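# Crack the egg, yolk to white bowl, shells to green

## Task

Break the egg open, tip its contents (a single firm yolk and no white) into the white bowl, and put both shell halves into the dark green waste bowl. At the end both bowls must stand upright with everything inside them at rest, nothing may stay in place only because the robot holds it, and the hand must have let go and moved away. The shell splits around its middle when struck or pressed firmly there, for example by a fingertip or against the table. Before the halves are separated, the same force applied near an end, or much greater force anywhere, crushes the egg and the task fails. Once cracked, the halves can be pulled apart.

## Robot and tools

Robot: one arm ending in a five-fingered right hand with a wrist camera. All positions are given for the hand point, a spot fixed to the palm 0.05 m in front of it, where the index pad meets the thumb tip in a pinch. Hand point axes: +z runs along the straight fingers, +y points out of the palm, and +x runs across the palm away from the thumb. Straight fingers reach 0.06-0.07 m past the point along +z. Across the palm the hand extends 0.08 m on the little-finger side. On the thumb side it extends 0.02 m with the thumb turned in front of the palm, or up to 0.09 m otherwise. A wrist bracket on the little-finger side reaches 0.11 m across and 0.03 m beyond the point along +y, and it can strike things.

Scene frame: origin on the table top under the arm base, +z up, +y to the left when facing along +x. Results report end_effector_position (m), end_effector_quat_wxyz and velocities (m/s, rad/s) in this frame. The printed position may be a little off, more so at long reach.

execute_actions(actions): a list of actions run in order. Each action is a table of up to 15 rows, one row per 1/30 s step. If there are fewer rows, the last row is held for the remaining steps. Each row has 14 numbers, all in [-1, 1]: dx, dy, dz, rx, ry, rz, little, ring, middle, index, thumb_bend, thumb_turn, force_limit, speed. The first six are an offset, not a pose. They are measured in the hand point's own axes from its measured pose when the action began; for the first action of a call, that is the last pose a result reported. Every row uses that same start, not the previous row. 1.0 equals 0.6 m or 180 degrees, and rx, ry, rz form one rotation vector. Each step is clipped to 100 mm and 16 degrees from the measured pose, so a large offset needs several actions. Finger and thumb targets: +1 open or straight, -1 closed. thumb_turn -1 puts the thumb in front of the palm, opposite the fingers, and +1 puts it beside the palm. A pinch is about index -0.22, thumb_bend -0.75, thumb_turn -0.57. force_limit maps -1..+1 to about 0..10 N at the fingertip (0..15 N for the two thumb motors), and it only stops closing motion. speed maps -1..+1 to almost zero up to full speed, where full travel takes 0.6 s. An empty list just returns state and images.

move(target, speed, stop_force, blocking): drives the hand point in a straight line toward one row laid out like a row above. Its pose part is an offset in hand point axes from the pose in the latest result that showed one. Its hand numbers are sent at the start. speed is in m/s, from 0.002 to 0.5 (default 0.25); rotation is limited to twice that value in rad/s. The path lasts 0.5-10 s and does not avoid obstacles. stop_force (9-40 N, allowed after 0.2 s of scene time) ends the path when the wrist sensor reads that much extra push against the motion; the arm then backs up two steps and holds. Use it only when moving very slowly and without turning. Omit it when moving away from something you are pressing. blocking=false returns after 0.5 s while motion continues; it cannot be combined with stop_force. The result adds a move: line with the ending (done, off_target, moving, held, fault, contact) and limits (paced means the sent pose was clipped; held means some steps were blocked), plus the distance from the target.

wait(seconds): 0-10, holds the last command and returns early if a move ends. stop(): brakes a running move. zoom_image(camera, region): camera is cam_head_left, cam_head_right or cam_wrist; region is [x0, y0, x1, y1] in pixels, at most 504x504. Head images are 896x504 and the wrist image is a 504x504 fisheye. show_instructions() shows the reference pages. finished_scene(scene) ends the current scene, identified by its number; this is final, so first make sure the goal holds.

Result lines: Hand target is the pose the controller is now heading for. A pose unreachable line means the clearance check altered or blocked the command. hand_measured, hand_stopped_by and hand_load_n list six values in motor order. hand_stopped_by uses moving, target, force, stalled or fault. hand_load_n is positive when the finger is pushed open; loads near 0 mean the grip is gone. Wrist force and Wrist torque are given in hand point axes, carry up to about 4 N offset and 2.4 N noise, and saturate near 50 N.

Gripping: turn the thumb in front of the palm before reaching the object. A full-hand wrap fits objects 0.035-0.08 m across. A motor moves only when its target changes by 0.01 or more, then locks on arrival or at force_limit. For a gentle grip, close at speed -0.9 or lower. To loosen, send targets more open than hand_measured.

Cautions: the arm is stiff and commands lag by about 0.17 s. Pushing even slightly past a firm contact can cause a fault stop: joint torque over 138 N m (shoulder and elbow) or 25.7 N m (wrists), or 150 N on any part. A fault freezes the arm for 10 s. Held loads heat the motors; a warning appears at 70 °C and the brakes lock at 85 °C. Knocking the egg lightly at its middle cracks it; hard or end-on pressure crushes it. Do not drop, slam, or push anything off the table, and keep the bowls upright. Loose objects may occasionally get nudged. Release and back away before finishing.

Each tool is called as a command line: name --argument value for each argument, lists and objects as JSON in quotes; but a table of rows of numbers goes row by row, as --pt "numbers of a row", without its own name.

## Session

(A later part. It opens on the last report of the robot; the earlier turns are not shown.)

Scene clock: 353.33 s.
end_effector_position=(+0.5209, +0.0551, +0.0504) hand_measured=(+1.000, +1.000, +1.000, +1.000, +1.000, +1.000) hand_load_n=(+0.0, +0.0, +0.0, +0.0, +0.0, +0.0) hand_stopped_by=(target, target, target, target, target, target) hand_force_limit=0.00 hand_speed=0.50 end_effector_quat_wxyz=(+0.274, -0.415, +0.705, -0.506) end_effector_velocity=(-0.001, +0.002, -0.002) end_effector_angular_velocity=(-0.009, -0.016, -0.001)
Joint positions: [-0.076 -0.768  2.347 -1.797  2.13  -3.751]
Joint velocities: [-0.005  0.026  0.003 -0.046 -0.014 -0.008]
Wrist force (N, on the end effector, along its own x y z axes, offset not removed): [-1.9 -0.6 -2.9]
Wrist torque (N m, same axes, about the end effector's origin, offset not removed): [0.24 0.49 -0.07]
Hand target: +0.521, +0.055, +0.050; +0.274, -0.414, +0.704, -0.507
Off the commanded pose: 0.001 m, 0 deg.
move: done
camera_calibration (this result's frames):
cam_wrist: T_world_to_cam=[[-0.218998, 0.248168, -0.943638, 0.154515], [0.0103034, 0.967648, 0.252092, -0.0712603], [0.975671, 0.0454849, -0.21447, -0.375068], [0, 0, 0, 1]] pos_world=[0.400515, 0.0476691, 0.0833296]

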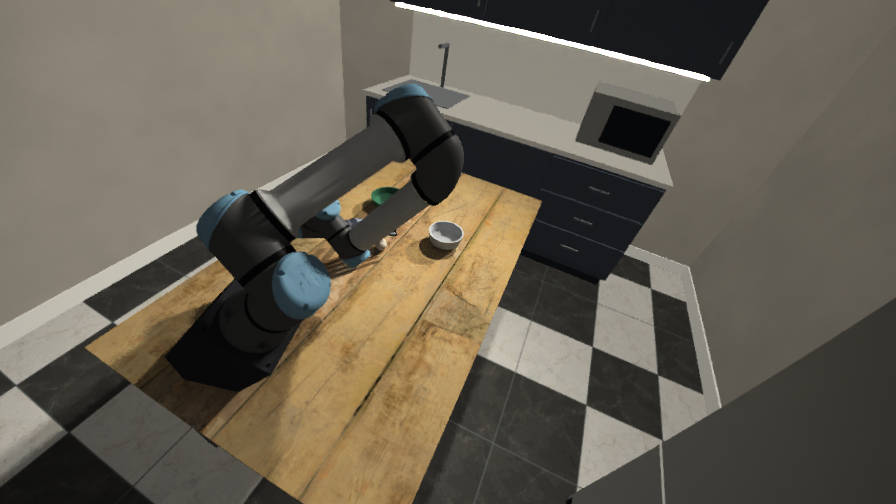

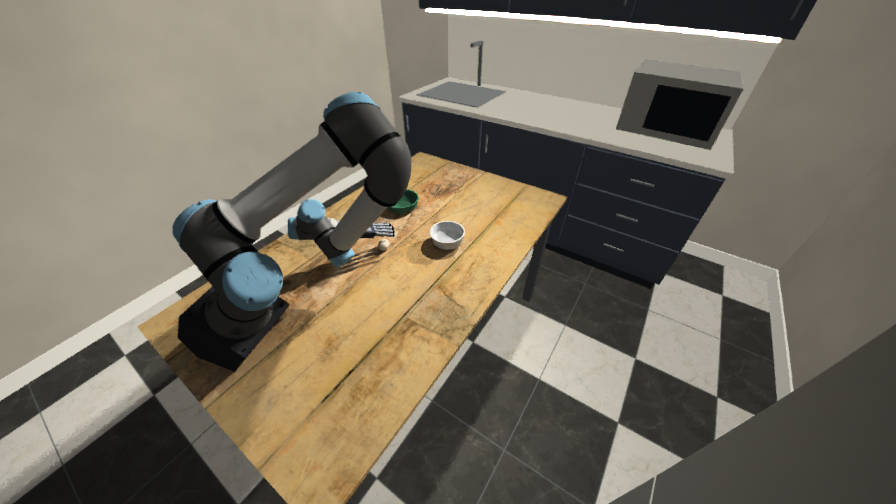

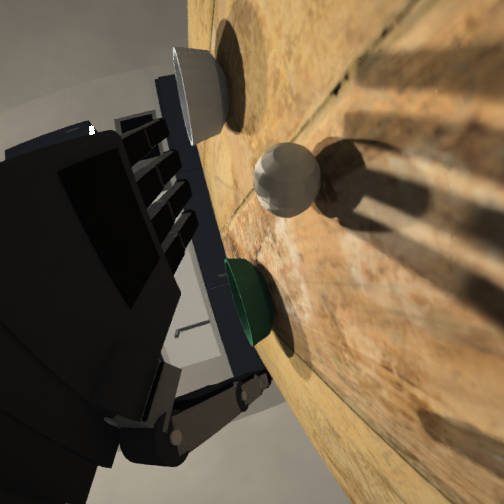

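execute_actions --actions '[[[0.02,0,0,0,0,0,1,1,1,1,1,1,0,0.5]],[[0,0,0,0,0,0,1,1,1,1,1,1,0,0.5]]]'

move --target '[-0.003,0.078,0.028,0,0,0,1,1,1,1,1,1,0,0.5]' --speed 0.01 --stop_force 35

Scene clock: 371.83 s.
end_effector_position=(+0.5151, +0.0449, +0.0508) hand_measured=(+1.000, +1.000, +1.000, +1.000, +1.000, +1.000) hand_load_n=(+0.0, +0.0, +0.0, +0.0, +0.0, +0.0) hand_stopped_by=(target, target, target, target, target, target) hand_force_limit=0.00 hand_speed=0.50 end_effector_quat_wxyz=(+0.274, -0.415, +0.705, -0.506) end_effector_velocity=(+0.000, -0.000, +0.000) end_effector_angular_velocity=(-0.000, -0.000, -0.001)
Joint positions: [-0.102 -0.786  2.375 -1.805  2.104 -3.745]
Joint velocities: [-0.    -0.001 -0.    -0.     0.001 -0.   ]
Wrist force (N, on the end effector, along its own x y z axes, offset not removed): [-2.8 -2.1 -0.3]
Wrist torque (N m, same axes, about the end effector's origin, offset not removed): [-0.28 0.37 -0.10]
Hand target: +0.515, +0.045, +0.051; +0.274, -0.415, +0.705, -0.506
Off the commanded pose: 0.000 m, 0 deg.
camera_calibration (this result's frames):
cam_wrist: T_world_to_cam=[[-0.218819, 0.2482, -0.943671, 0.156041], [0.0104584, 0.96765, 0.252081, -0.061553], [0.975709, 0.0452909, -0.214336, -0.36882], [0, 0, 0, 1]] pos_world=[0.39465, 0.0375366, 0.0837166]

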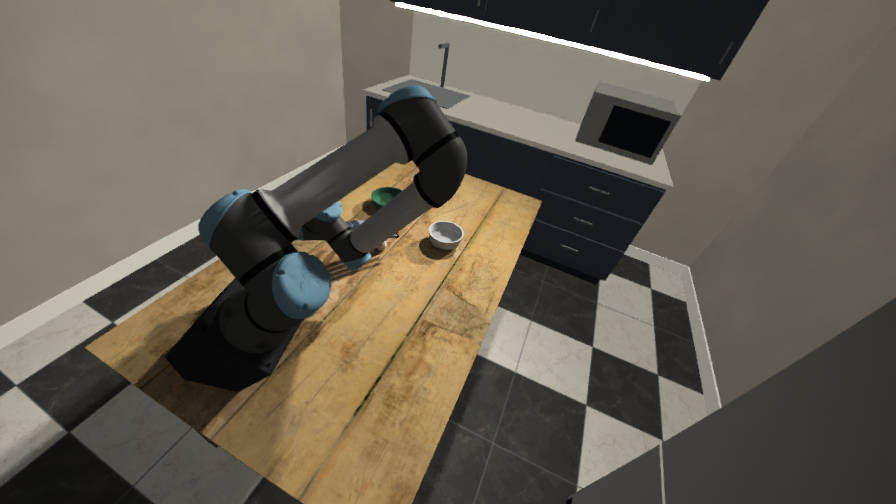

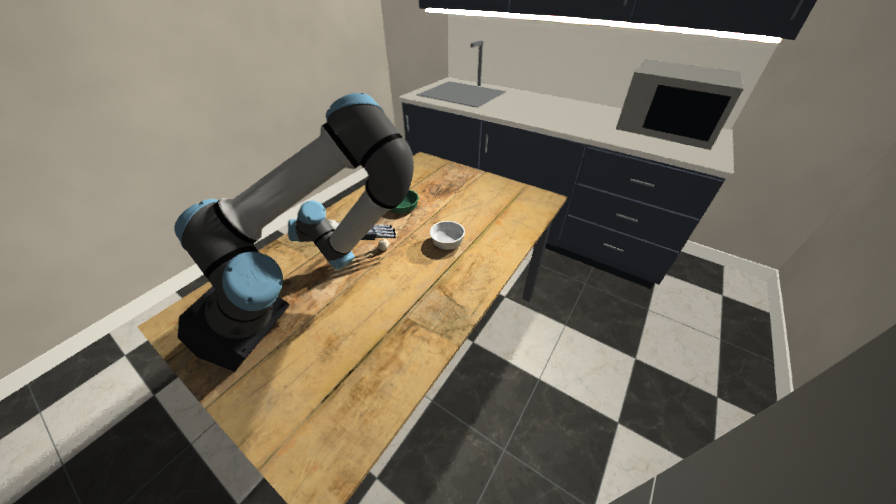

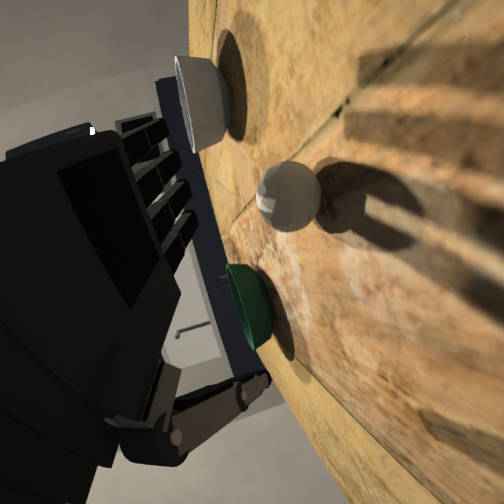

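Scene clock: 377.03 s.
end_effector_position=(+0.5152, +0.0451, +0.0015) hand_measured=(+1.000, +1.000, +1.000, +1.000, +1.000, +1.000) hand_load_n=(+0.0, +0.0, +0.0, +0.0, +0.0, +0.0) hand_stopped_by=(target, target, target, target, target, target) hand_force_limit=0.00 hand_speed=0.50 end_effector_quat_wxyz=(+0.274, -0.415, +0.705, -0.506) end_effector_velocity=(+0.000, -0.000, -0.003) end_effector_angular_velocity=(-0.000, +0.000, -0.001)
Joint positions: [-0.195 -0.661  2.339 -1.884  2.013 -3.722]
Joint velocities: [-0.006  0.007 -0.003 -0.004 -0.005  0.001]
Wrist force (N, on the end effector, along its own x y z axes, offset not removed): [1.2 -6.5 2.3]
Wrist torque (N m, same axes, about the end effector's origin, offset not removed): [-1.12 -0.37 -0.18]
Hand target: +0.515, +0.045, +0.001; +0.274, -0.415, +0.705, -0.506
Off the commanded pose: 0.000 m, 0 deg.
move: done
camera_calibration (this result's frames):
cam_wrist: T_world_to_cam=[[-0.218826, 0.248358, -0.943628, 0.10946], [0.0105153, 0.96761, 0.252232, -0.0492992], [0.975707, 0.0452724, -0.21435, -0.379516], [0, 0, 0, 1]] pos_world=[0.394768, 0.0376989, 0.0343746]

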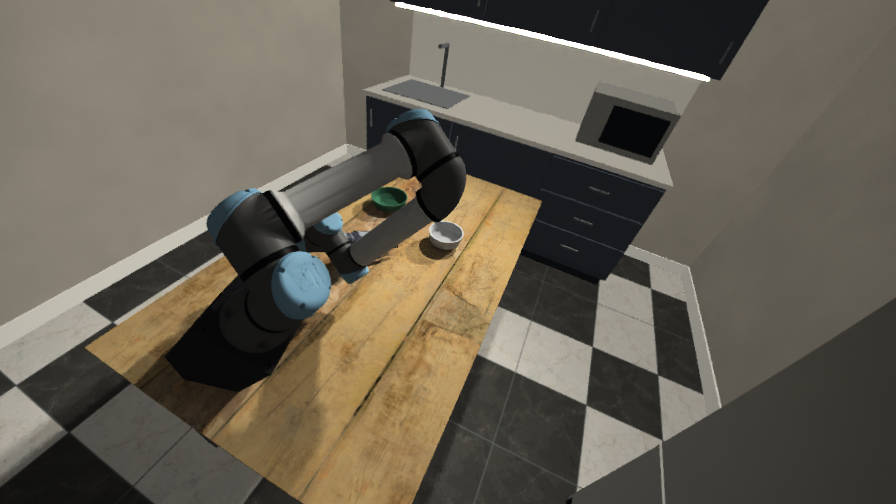

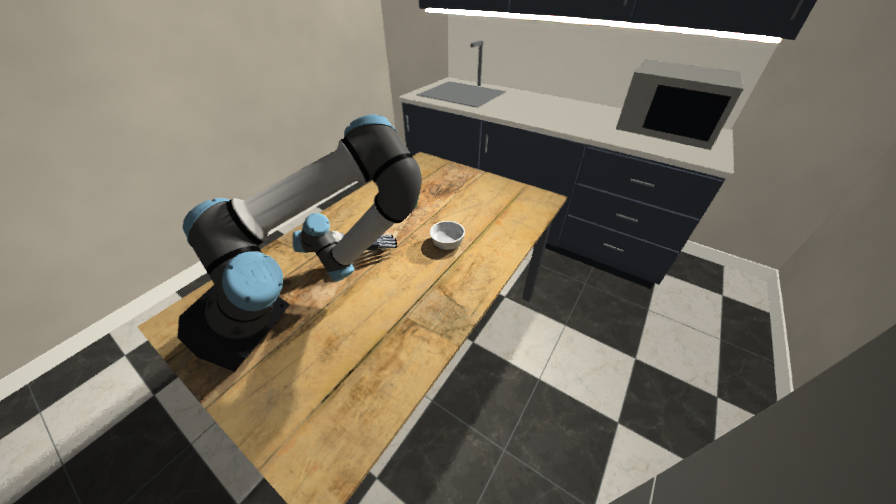

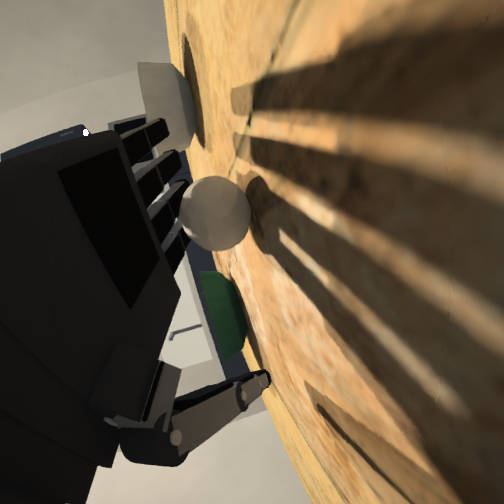

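move --target '[0,0.016,0.006,0,0,0,1,1,1,1,1,1,0,0.5]' --speed 0.003 --stop_force 35

Scene clock: 385.63 s.
end_effector_position=(+0.5153, +0.0450, -0.0039) hand_measured=(+1.000, +1.000, +1.000, +1.000, +1.000, +1.000) hand_load_n=(+0.0, +0.0, +1.0, +0.5, +0.0, +0.0) hand_stopped_by=(target, target, target, target, target, target) hand_force_limit=0.00 hand_speed=0.50 end_effector_quat_wxyz=(+0.274, -0.415, +0.705, -0.506) end_effector_velocity=(+0.001, +0.000, +0.000) end_effector_angular_velocity=(+0.000, +0.000, +0.001)
Joint positions: [-0.206 -0.647  2.335 -1.892  2.003 -3.72 ]
Joint velocities: [ 0.001 -0.002 -0.001  0.004  0.     0.   ]
Wrist force (N, on the end effector, along its own x y z axes, offset not removed): [2.0 -36.0 -8.7]
Wrist torque (N m, same axes, about the end effector's origin, offset not removed): [0.75 -0.14 -0.18]
Hand target: +0.515, +0.045, -0.004; +0.274, -0.414, +0.705, -0.506
Off the commanded pose: 0.005 m, 0 deg.
move: contact
camera_calibration (this result's frames):
cam_wrist: T_world_to_cam=[[-0.218501, 0.248333, -0.94371, 0.104284], [0.0102671, 0.967609, 0.252244, -0.0476677], [0.975783, 0.0454263, -0.213973, -0.380802], [0, 0, 0, 1]] pos_world=[0.394855, 0.037525, 0.0289564]

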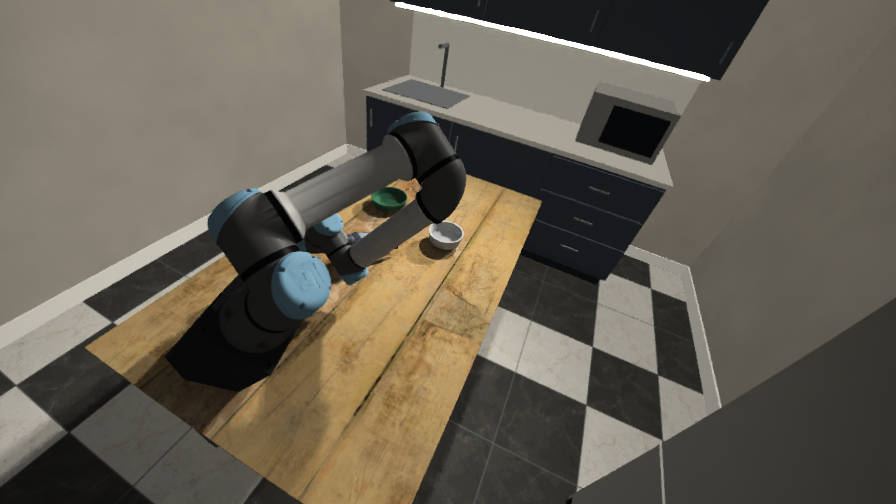

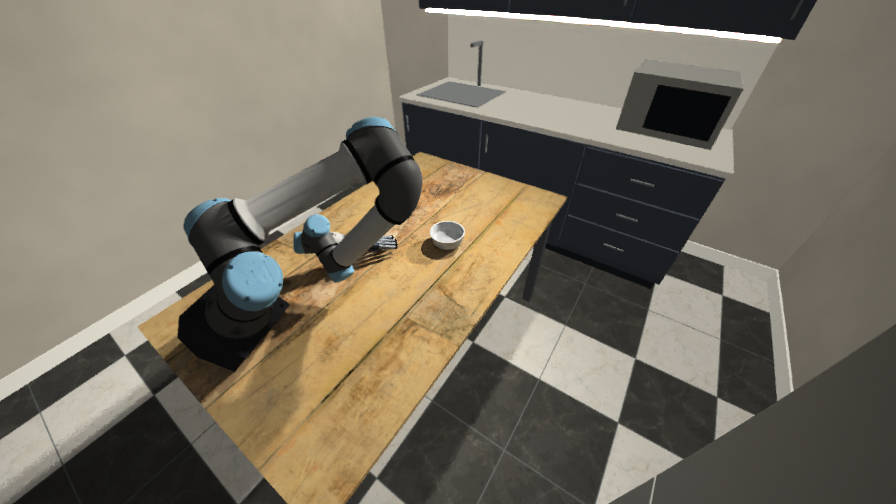

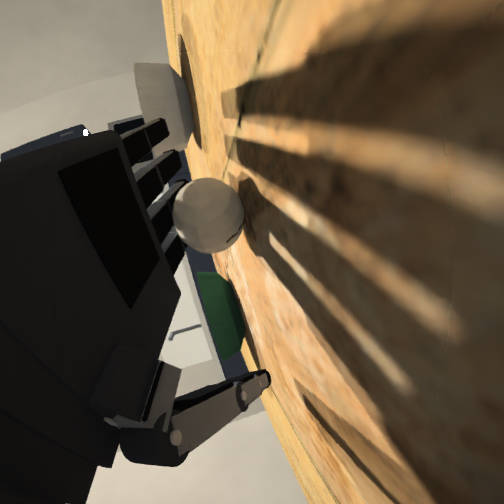

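zoom_image --camera "cam_wrist" --region '[150,160,270,280]'

Region (150, 160, 270, 280) of cam_wrist's 504x504 image, scaled by 4.200, with more detail than that image has.

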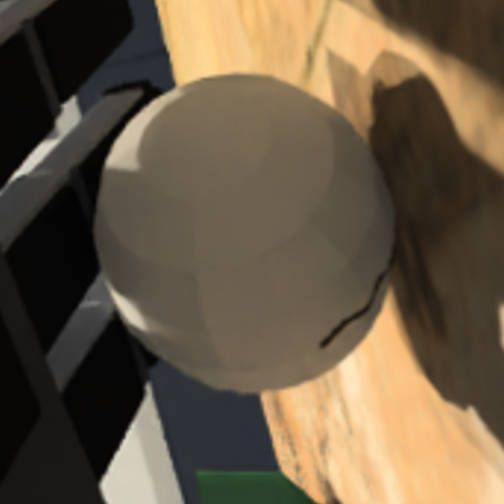

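move --target '[0,-0.16,-0.06,0,0,0,1,1,1,1,1,1,0,0.5]' --speed 0.1

Scene clock: 401.47 s.
end_effector_position=(+0.5155, +0.0486, +0.0980) hand_measured=(+1.000, +1.000, +1.000, +1.000, +1.000, +1.000) hand_load_n=(+0.0, +0.0, +0.0, +0.0, +0.0, +0.0) hand_stopped_by=(target, target, target, target, target, target) hand_force_limit=0.00 hand_speed=0.50 end_effector_quat_wxyz=(+0.274, -0.415, +0.705, -0.506) end_effector_velocity=(-0.001, +0.001, +0.003) end_effector_angular_velocity=(+0.001, +0.001, +0.001)
Joint positions: [-0.002 -0.901  2.385 -1.715  2.202 -3.771]
Joint velocities: [ 0.007 -0.008  0.002  0.008  0.007 -0.001]
Wrist force (N, on the end effector, along its own x y z axes, offset not removed): [-2.0 -2.3 -0.2]
Wrist torque (N m, same axes, about the end effector's origin, offset not removed): [-0.28 0.38 -0.20]
Hand target: +0.516, +0.049, +0.098; +0.274, -0.415, +0.705, -0.506
Off the commanded pose: 0.001 m, 0 deg.
move: done
camera_calibration (this result's frames):
cam_wrist: T_world_to_cam=[[-0.218575, 0.247909, -0.943804, 0.199659], [0.0100269, 0.96771, 0.251867, -0.0767234], [0.975769, 0.0455884, -0.214003, -0.359375], [0, 0, 0, 1]] pos_world=[0.395077, 0.0411321, 0.130855]

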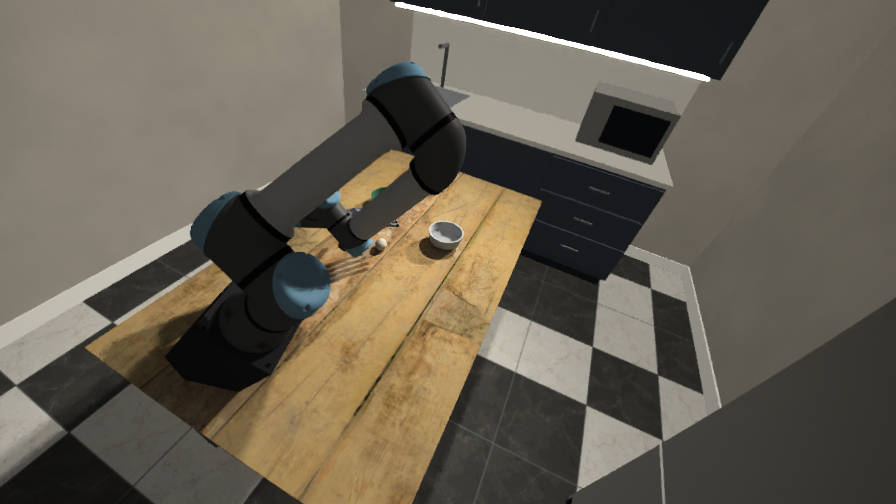

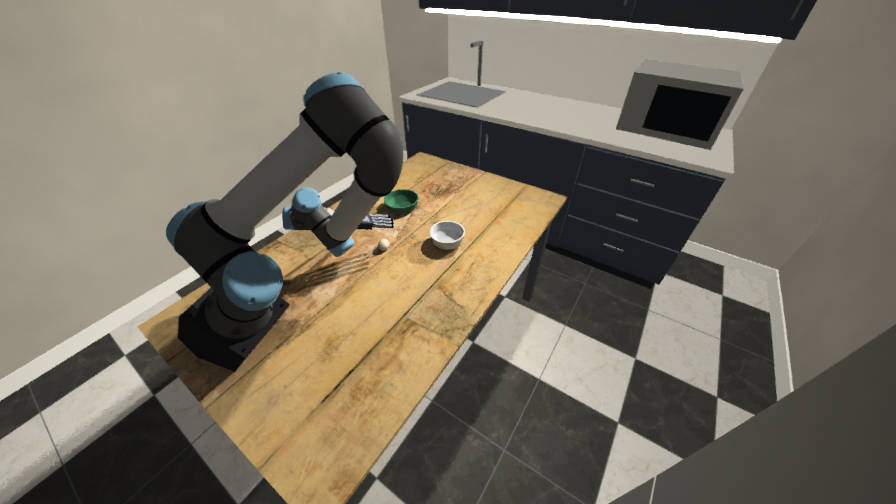

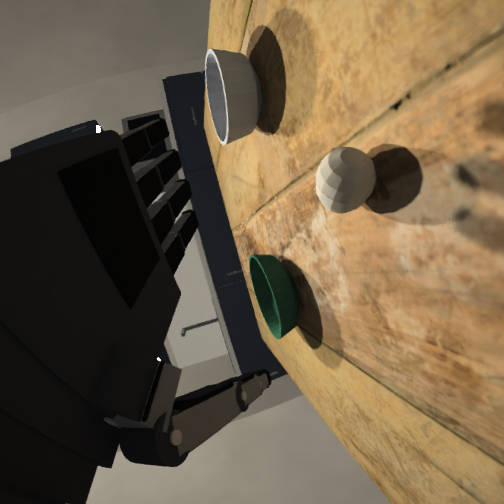

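move --target '[-0.008,-0.015,0.08,-0.105,0,0,0.3,0.3,0.3,0.3,1,-1,-0.4,0.5]' --speed 0.1

move --target '[-0.003,0.075,0.06,0,0,0,0.3,0.3,0.3,0.3,1,-1,-0.4,-0.9]' --speed 0.06

Scene clock: 432.60 s.
end_effector_position=(+0.5593, +0.0282, +0.0901) hand_measured=(+0.300, +0.300, +0.300, +0.300, +1.000, -1.000) hand_load_n=(+0.0, +0.0, +0.0, +0.0, +0.0, +0.0) hand_stopped_by=(target, target, target, target, target, target) hand_force_limit=-0.40 hand_speed=0.50 end_effector_quat_wxyz=(+0.202, -0.454, +0.778, -0.385) end_effector_velocity=(+0.002, -0.001, -0.001) end_effector_angular_velocity=(+0.008, +0.012, -0.001)
Joint positions: [-0.01  -1.047  2.08  -0.885  2.355 -3.523]
Joint velocities: [-0.002  0.    -0.015  0.034  0.003  0.014]
Wrist force (N, on the end effector, along its own x y z axes, offset not removed): [-3.0 -1.4 -2.9]
Wrist torque (N m, same axes, about the end effector's origin, offset not removed): [0.00 0.43 -0.39]
Hand target: +0.559, +0.028, +0.090; +0.202, -0.454, +0.778, -0.384
Off the commanded pose: 0.000 m, 0 deg.
move: done
camera_calibration (this result's frames):
cam_wrist: T_world_to_cam=[[-0.462584, 0.396915, -0.792764, 0.325484], [0.112358, 0.913222, 0.391664, -0.123765], [0.879427, 0.0921044, -0.467038, -0.327465], [0, 0, 0, 1]] pos_world=[0.452451, 0.0139959, 0.153568]

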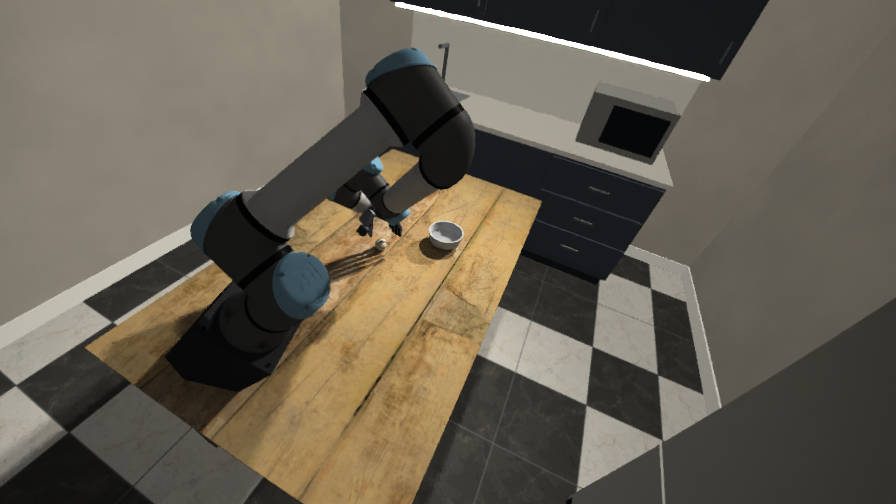

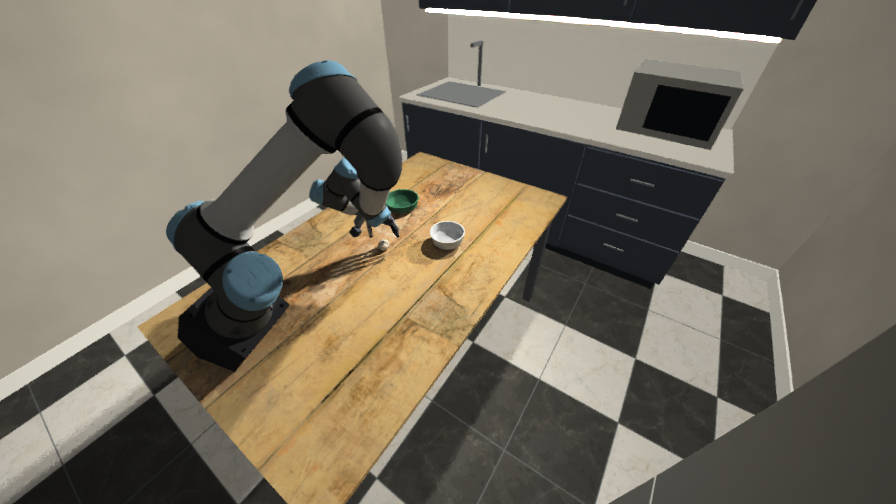

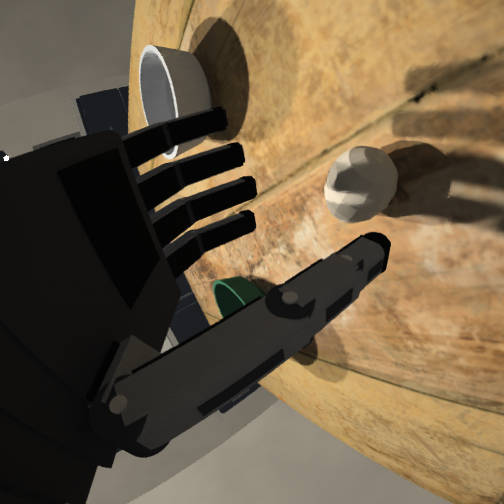

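Scene clock: 434.03 s.
end_effector_position=(+0.5592, +0.0281, +0.0328) hand_measured=(+0.300, +0.300, +0.300, +0.300, +1.000, -1.000) hand_load_n=(+0.0, +0.0, +0.0, +0.0, +0.0, +0.0) hand_stopped_by=(target, target, target, target, target, target) hand_force_limit=-0.40 hand_speed=-0.90 end_effector_quat_wxyz=(+0.202, -0.454, +0.778, -0.384) end_effector_velocity=(+0.001, +0.000, -0.002) end_effector_angular_velocity=(-0.000, -0.002, +0.000)
Joint positions: [-0.099 -0.946  2.091 -1.009  2.267 -3.54 ]
Joint velocities: [-0.002  0.004 -0.001 -0.005 -0.003 -0.001]
Wrist force (N, on the end effector, along its own x y z axes, offset not removed): [-2.7 -1.8 -0.1]
Wrist torque (N m, same axes, about the end effector's origin, offset not removed): [-0.50 0.26 -0.37]
Hand target: +0.559, +0.028, +0.033; +0.202, -0.454, +0.778, -0.384
Off the commanded pose: 0.000 m, 0 deg.
move: done
camera_calibration (this result's frames):
cam_wrist: T_world_to_cam=[[-0.462801, 0.397033, -0.792578, 0.280159], [0.112361, 0.913153, 0.391824, -0.101198], [0.879312, 0.0922814, -0.467219, -0.354108], [0, 0, 0, 1]] pos_world=[0.4524, 0.0138544, 0.096253]

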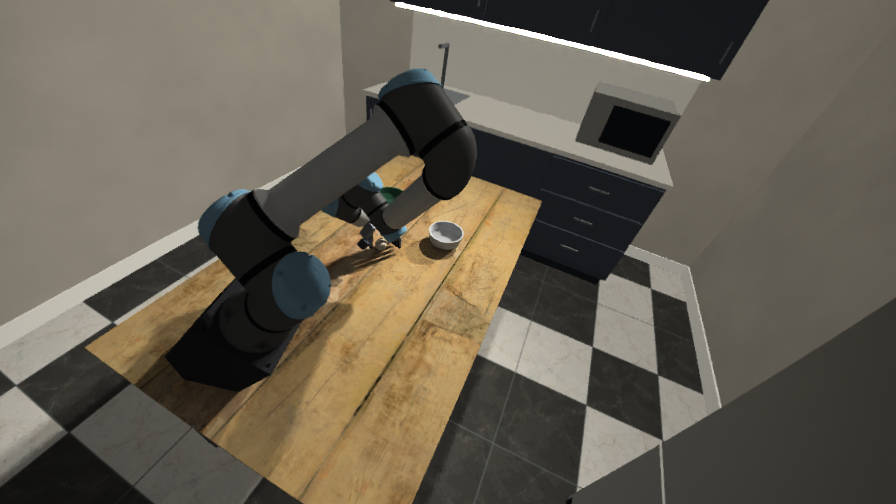

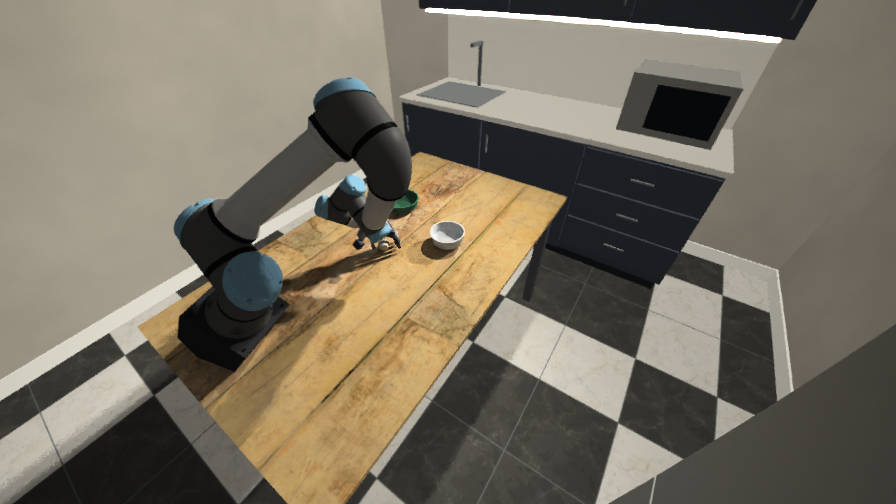

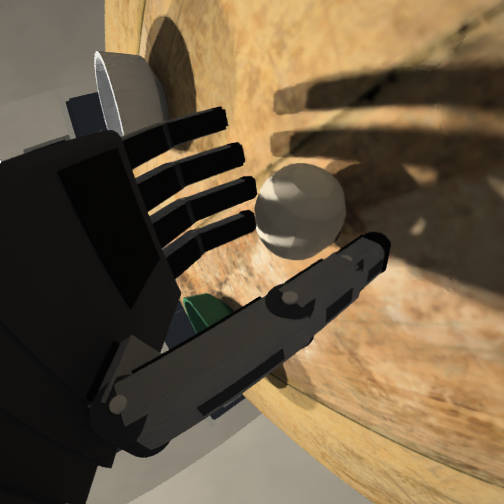

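Grip index+thumb, then close middle and ring hard.

execute_actions --actions '[[[0,0,0,0,0,0,0.3,0.3,0.3,-1,-1,-1,-0.4,-0.9]],[[0,0,0,0,0,0,0.3,0.3,0.3,-1,-1,-1,-0.4,-0.9]],[[0,0,0,0,0,0,0.3,0.3,0.3,-1,-1,-1,-0.4,-0.9]],[[0,0,0,0,0,0,0.3,0.3,0.3,-1,-1,-1,-0.4,-0.9]],[[0,0,0,0,0,0,0.3,0.3,0.3,-1,-1,-1,-0.4,-0.9]],[[0,0,0,0,0,0,0.3,0.3,0.3,-1,-1,-1,-0.4,-0.9]],[[0,0,0,0,0,0,0.3,0.3,0.3,-1,-1,-1,-0.4,-0.9]],[[0,0,0,0,0,0,0.3,0.3,0.3,-1,-1,-1,-0.4,-0.9]],[[0,0,0,0,0,0,0.3,0.3,0.3,-1,-1,-1,-0.4,-0.9]],[[0,0,0,0,0,0,0.3,0.3,0.3,-0.98,-0.98,-1,0.8,-0.9]],[[0,0,0,0,0,0,0.3,0.3,0.3,-0.98,-0.98,-1,0.8,-0.9]],[[0,0,0,0,0,0,0.3,0.3,0.3,-0.98,-0.98,-1,0.8,-0.9]],[[0,-0.04,-0.03,0,0,0,0.3,0.3,0.3,-0.98,-0.98,-1,0.8,-0.9]],[[0,0,0,0,0,0,0.3,0.3,0.3,-0.98,-0.98,-1,0.8,-0.9]]]'

execute_actions --actions '[[[0,0,0,0,0,0,0.3,-1,-1,-0.98,-0.98,-1,1,-0.6]],[[0,0,0,0,0,0,0.3,-1,-1,-0.98,-0.98,-1,1,-0.6]],[[0,0,0,0,0,0,0.3,-1,-1,-0.98,-0.98,-1,1,-0.6]],[[0,0,0,0,0,0,0.3,-1,-1,-0.98,-0.98,-1,1,-0.6]],[[0,0,0,0,0,0,0.3,-1,-1,-0.98,-0.98,-1,1,-0.6]]]'

Scene clock: 465.87 s.
end_effector_position=(+0.5606, +0.0285, +0.0619) hand_measured=(+0.300, +0.300, +0.300, -0.112, +0.552, -1.000) hand_load_n=(+0.0, +0.0, +0.0, +8.5, +8.5, -2.5) hand_stopped_by=(target, target, target, force, force, target) hand_force_limit=0.80 hand_speed=-0.90 end_effector_quat_wxyz=(+0.203, -0.454, +0.778, -0.385) end_effector_velocity=(-0.000, +0.000, -0.001) end_effector_angular_velocity=(-0.000, +0.001, +0.001)
Joint positions: [-0.053 -0.997  2.085 -0.946  2.312 -3.532]
Joint velocities: [-0.001  0.001  0.001 -0.    -0.002 -0.001]
Wrist force (N, on the end effector, along its own x y z axes, offset not removed): [-0.9 0.6 2.0]
Wrist torque (N m, same axes, about the end effector's origin, offset not removed): [0.25 -0.10 -0.02]
Hand target: +0.560, +0.028, +0.062; +0.202, -0.454, +0.778, -0.385
Off the commanded pose: 0.000 m, 0 deg.
camera_calibration (this result's frames):
cam_wrist: T_world_to_cam=[[-0.462371, 0.396896, -0.792897, 0.303476], [0.112255, 0.913232, 0.391671, -0.11302], [0.879552, 0.0920907, -0.466806, -0.341893], [0, 0, 0, 1]] pos_world=[0.453718, 0.0142504, 0.125294]

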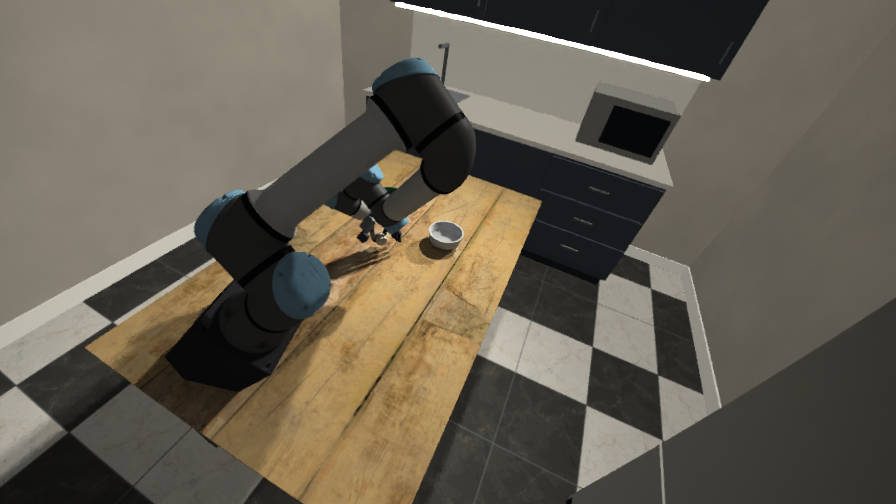

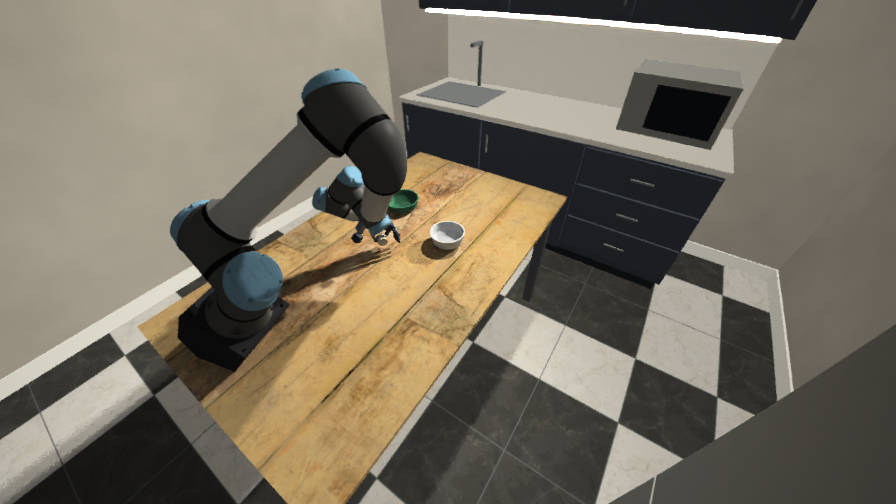

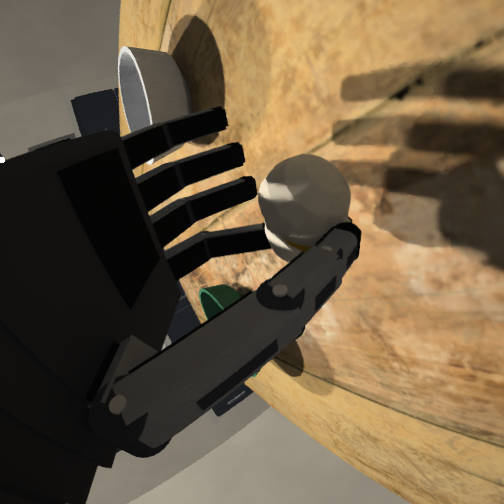

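Scene clock: 468.37 s.
end_effector_position=(+0.5606, +0.0285, +0.0618) hand_measured=(+0.300, -0.228, -0.114, -0.112, +0.556, -1.000) hand_load_n=(+0.0, +9.5, +7.5, +0.5, +19.5, +7.5) hand_stopped_by=(target, force, force, force, force, target) hand_force_limit=1.00 hand_speed=-0.60 end_effector_quat_wxyz=(+0.202, -0.454, +0.778, -0.385) end_effector_velocity=(+0.000, +0.000, +0.001) end_effector_angular_velocity=(-0.000, -0.002, -0.001)
Joint positions: [-0.053 -0.997  2.085 -0.946  2.312 -3.532]
Joint velocities: [ 0.001 -0.001  0.001 -0.002  0.    -0.   ]
Wrist force (N, on the end effector, along its own x y z axes, offset not removed): [-0.4 -2.3 1.7]
Wrist torque (N m, same axes, about the end effector's origin, offset not removed): [-0.22 -0.11 0.03]
Hand target: +0.561, +0.028, +0.062; +0.202, -0.454, +0.778, -0.385
Off the commanded pose: 0.000 m, 0 deg.
camera_calibration (this result's frames):
cam_wrist: T_world_to_cam=[[-0.462422, 0.396884, -0.792874, 0.303468], [0.112249, 0.913235, 0.391666, -0.113004], [0.879526, 0.0921155, -0.46685, -0.341872], [0, 0, 0, 1]] pos_world=[0.4537, 0.0142495, 0.125268]

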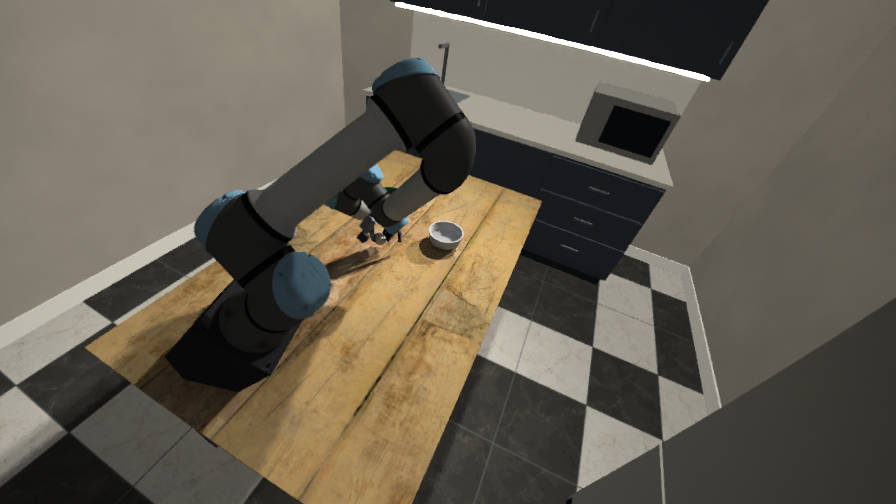

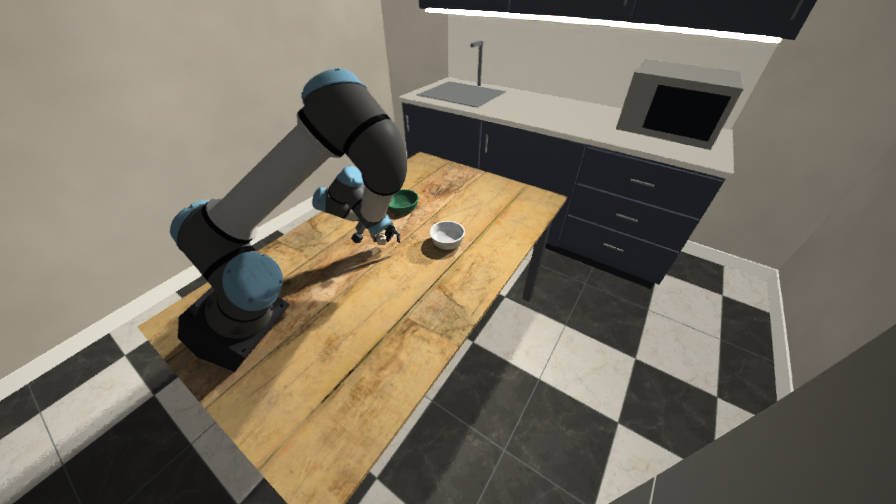

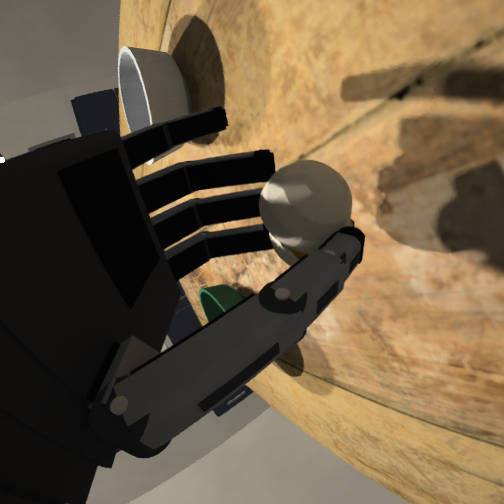

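execute_actions --actions '[[[0,0.037,0.03,0,0,0,0.3,-0.228,-0.114,-0.112,0.556,-1,0,-0.6]],[[0,0,0,0,0,0,0.3,-0.228,-0.114,-0.112,0.556,-1,0,-0.6]],[[0,0,0,0,0,0,0.3,0.3,0.3,0.3,1,-1,0,-0.7]],[[0,0,0,0,0,0,0.3,0.3,0.3,0.3,1,-1,0,-0.7]],[[0,0,0,0,0,0,0.3,0.3,0.3,0.3,1,-1,0,-0.7]],[[0,0,0,0,0,0,0.3,0.3,0.3,0.3,1,-1,0,-0.7]],[[0,-0.07,-0.055,0,0,0,0.3,0.3,0.3,0.3,1,-1,0,-0.5]],[[0,-0.07,-0.055,0,0,0,0.3,0.3,0.3,0.3,1,-1,0,-0.5]]]'

zoom_image --camera "cam_wrist" --region '[280,80,480,280]'

Scene clock: 486.33 s.
end_effector_position=(+0.5625, +0.0302, +0.1372) hand_measured=(+0.300, +0.300, +0.300, +0.300, +1.000, -1.000) hand_load_n=(+0.0, +0.0, +0.0, +0.0, +0.0, +0.0) hand_stopped_by=(target, target, target, target, target, target) hand_force_limit=0.00 hand_speed=-0.50 end_effector_quat_wxyz=(+0.203, -0.454, +0.777, -0.385) end_effector_velocity=(-0.000, +0.000, +0.015) end_effector_angular_velocity=(+0.003, +0.008, +0.000)
Joint positions: [ 0.067 -1.112  2.044 -0.775  2.43  -3.508]
Joint velocities: [ 0.024 -0.019 -0.019  0.054  0.028  0.014]
Wrist force (N, on the end effector, along its own x y z axes, offset not removed): [-3.8 -1.3 -2.6]
Wrist torque (N m, same axes, about the end effector's origin, offset not removed): [0.02 0.44 0.02]
Hand target: +0.562, +0.030, +0.139; +0.203, -0.454, +0.778, -0.385
Off the commanded pose: 0.002 m, 0 deg.
camera_calibration (this result's frames):
cam_wrist: T_world_to_cam=[[-0.461159, 0.395914, -0.794094, 0.362889], [0.111347, 0.913684, 0.390876, -0.143686], [0.880304, 0.0918362, -0.465437, -0.309198], [0, 0, 0, 1]] pos_world=[0.455537, 0.016006, 0.200419]

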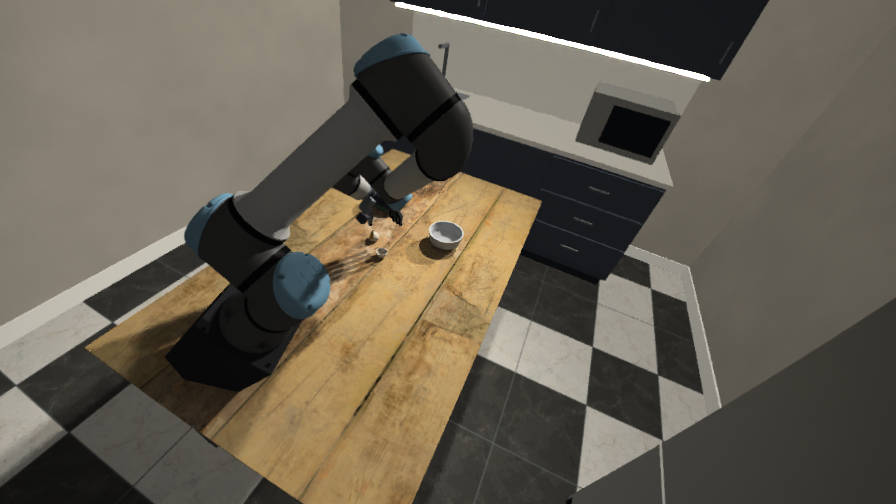

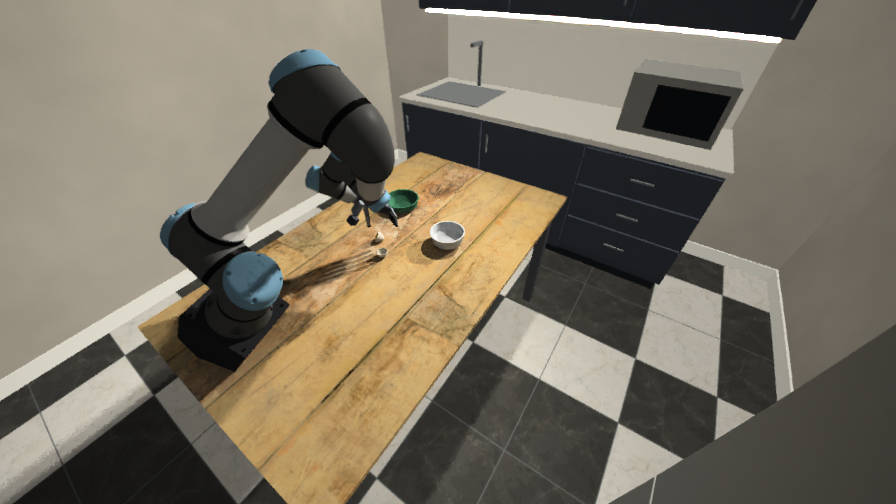

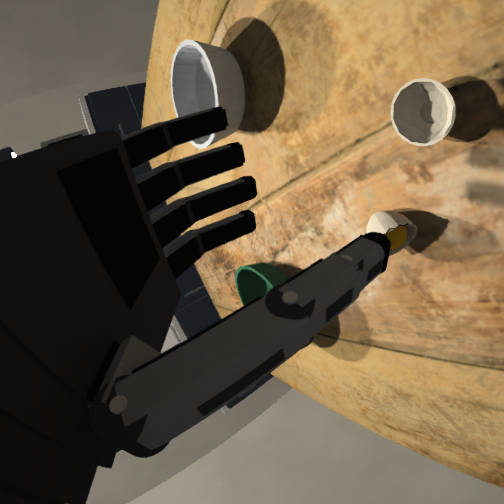

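Region (280, 80, 480, 280) of cam_wrist's 504x504 image, scaled by 2.520, with more detail than that image has.

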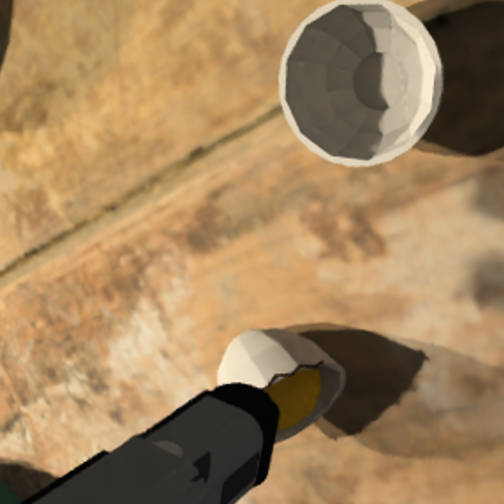

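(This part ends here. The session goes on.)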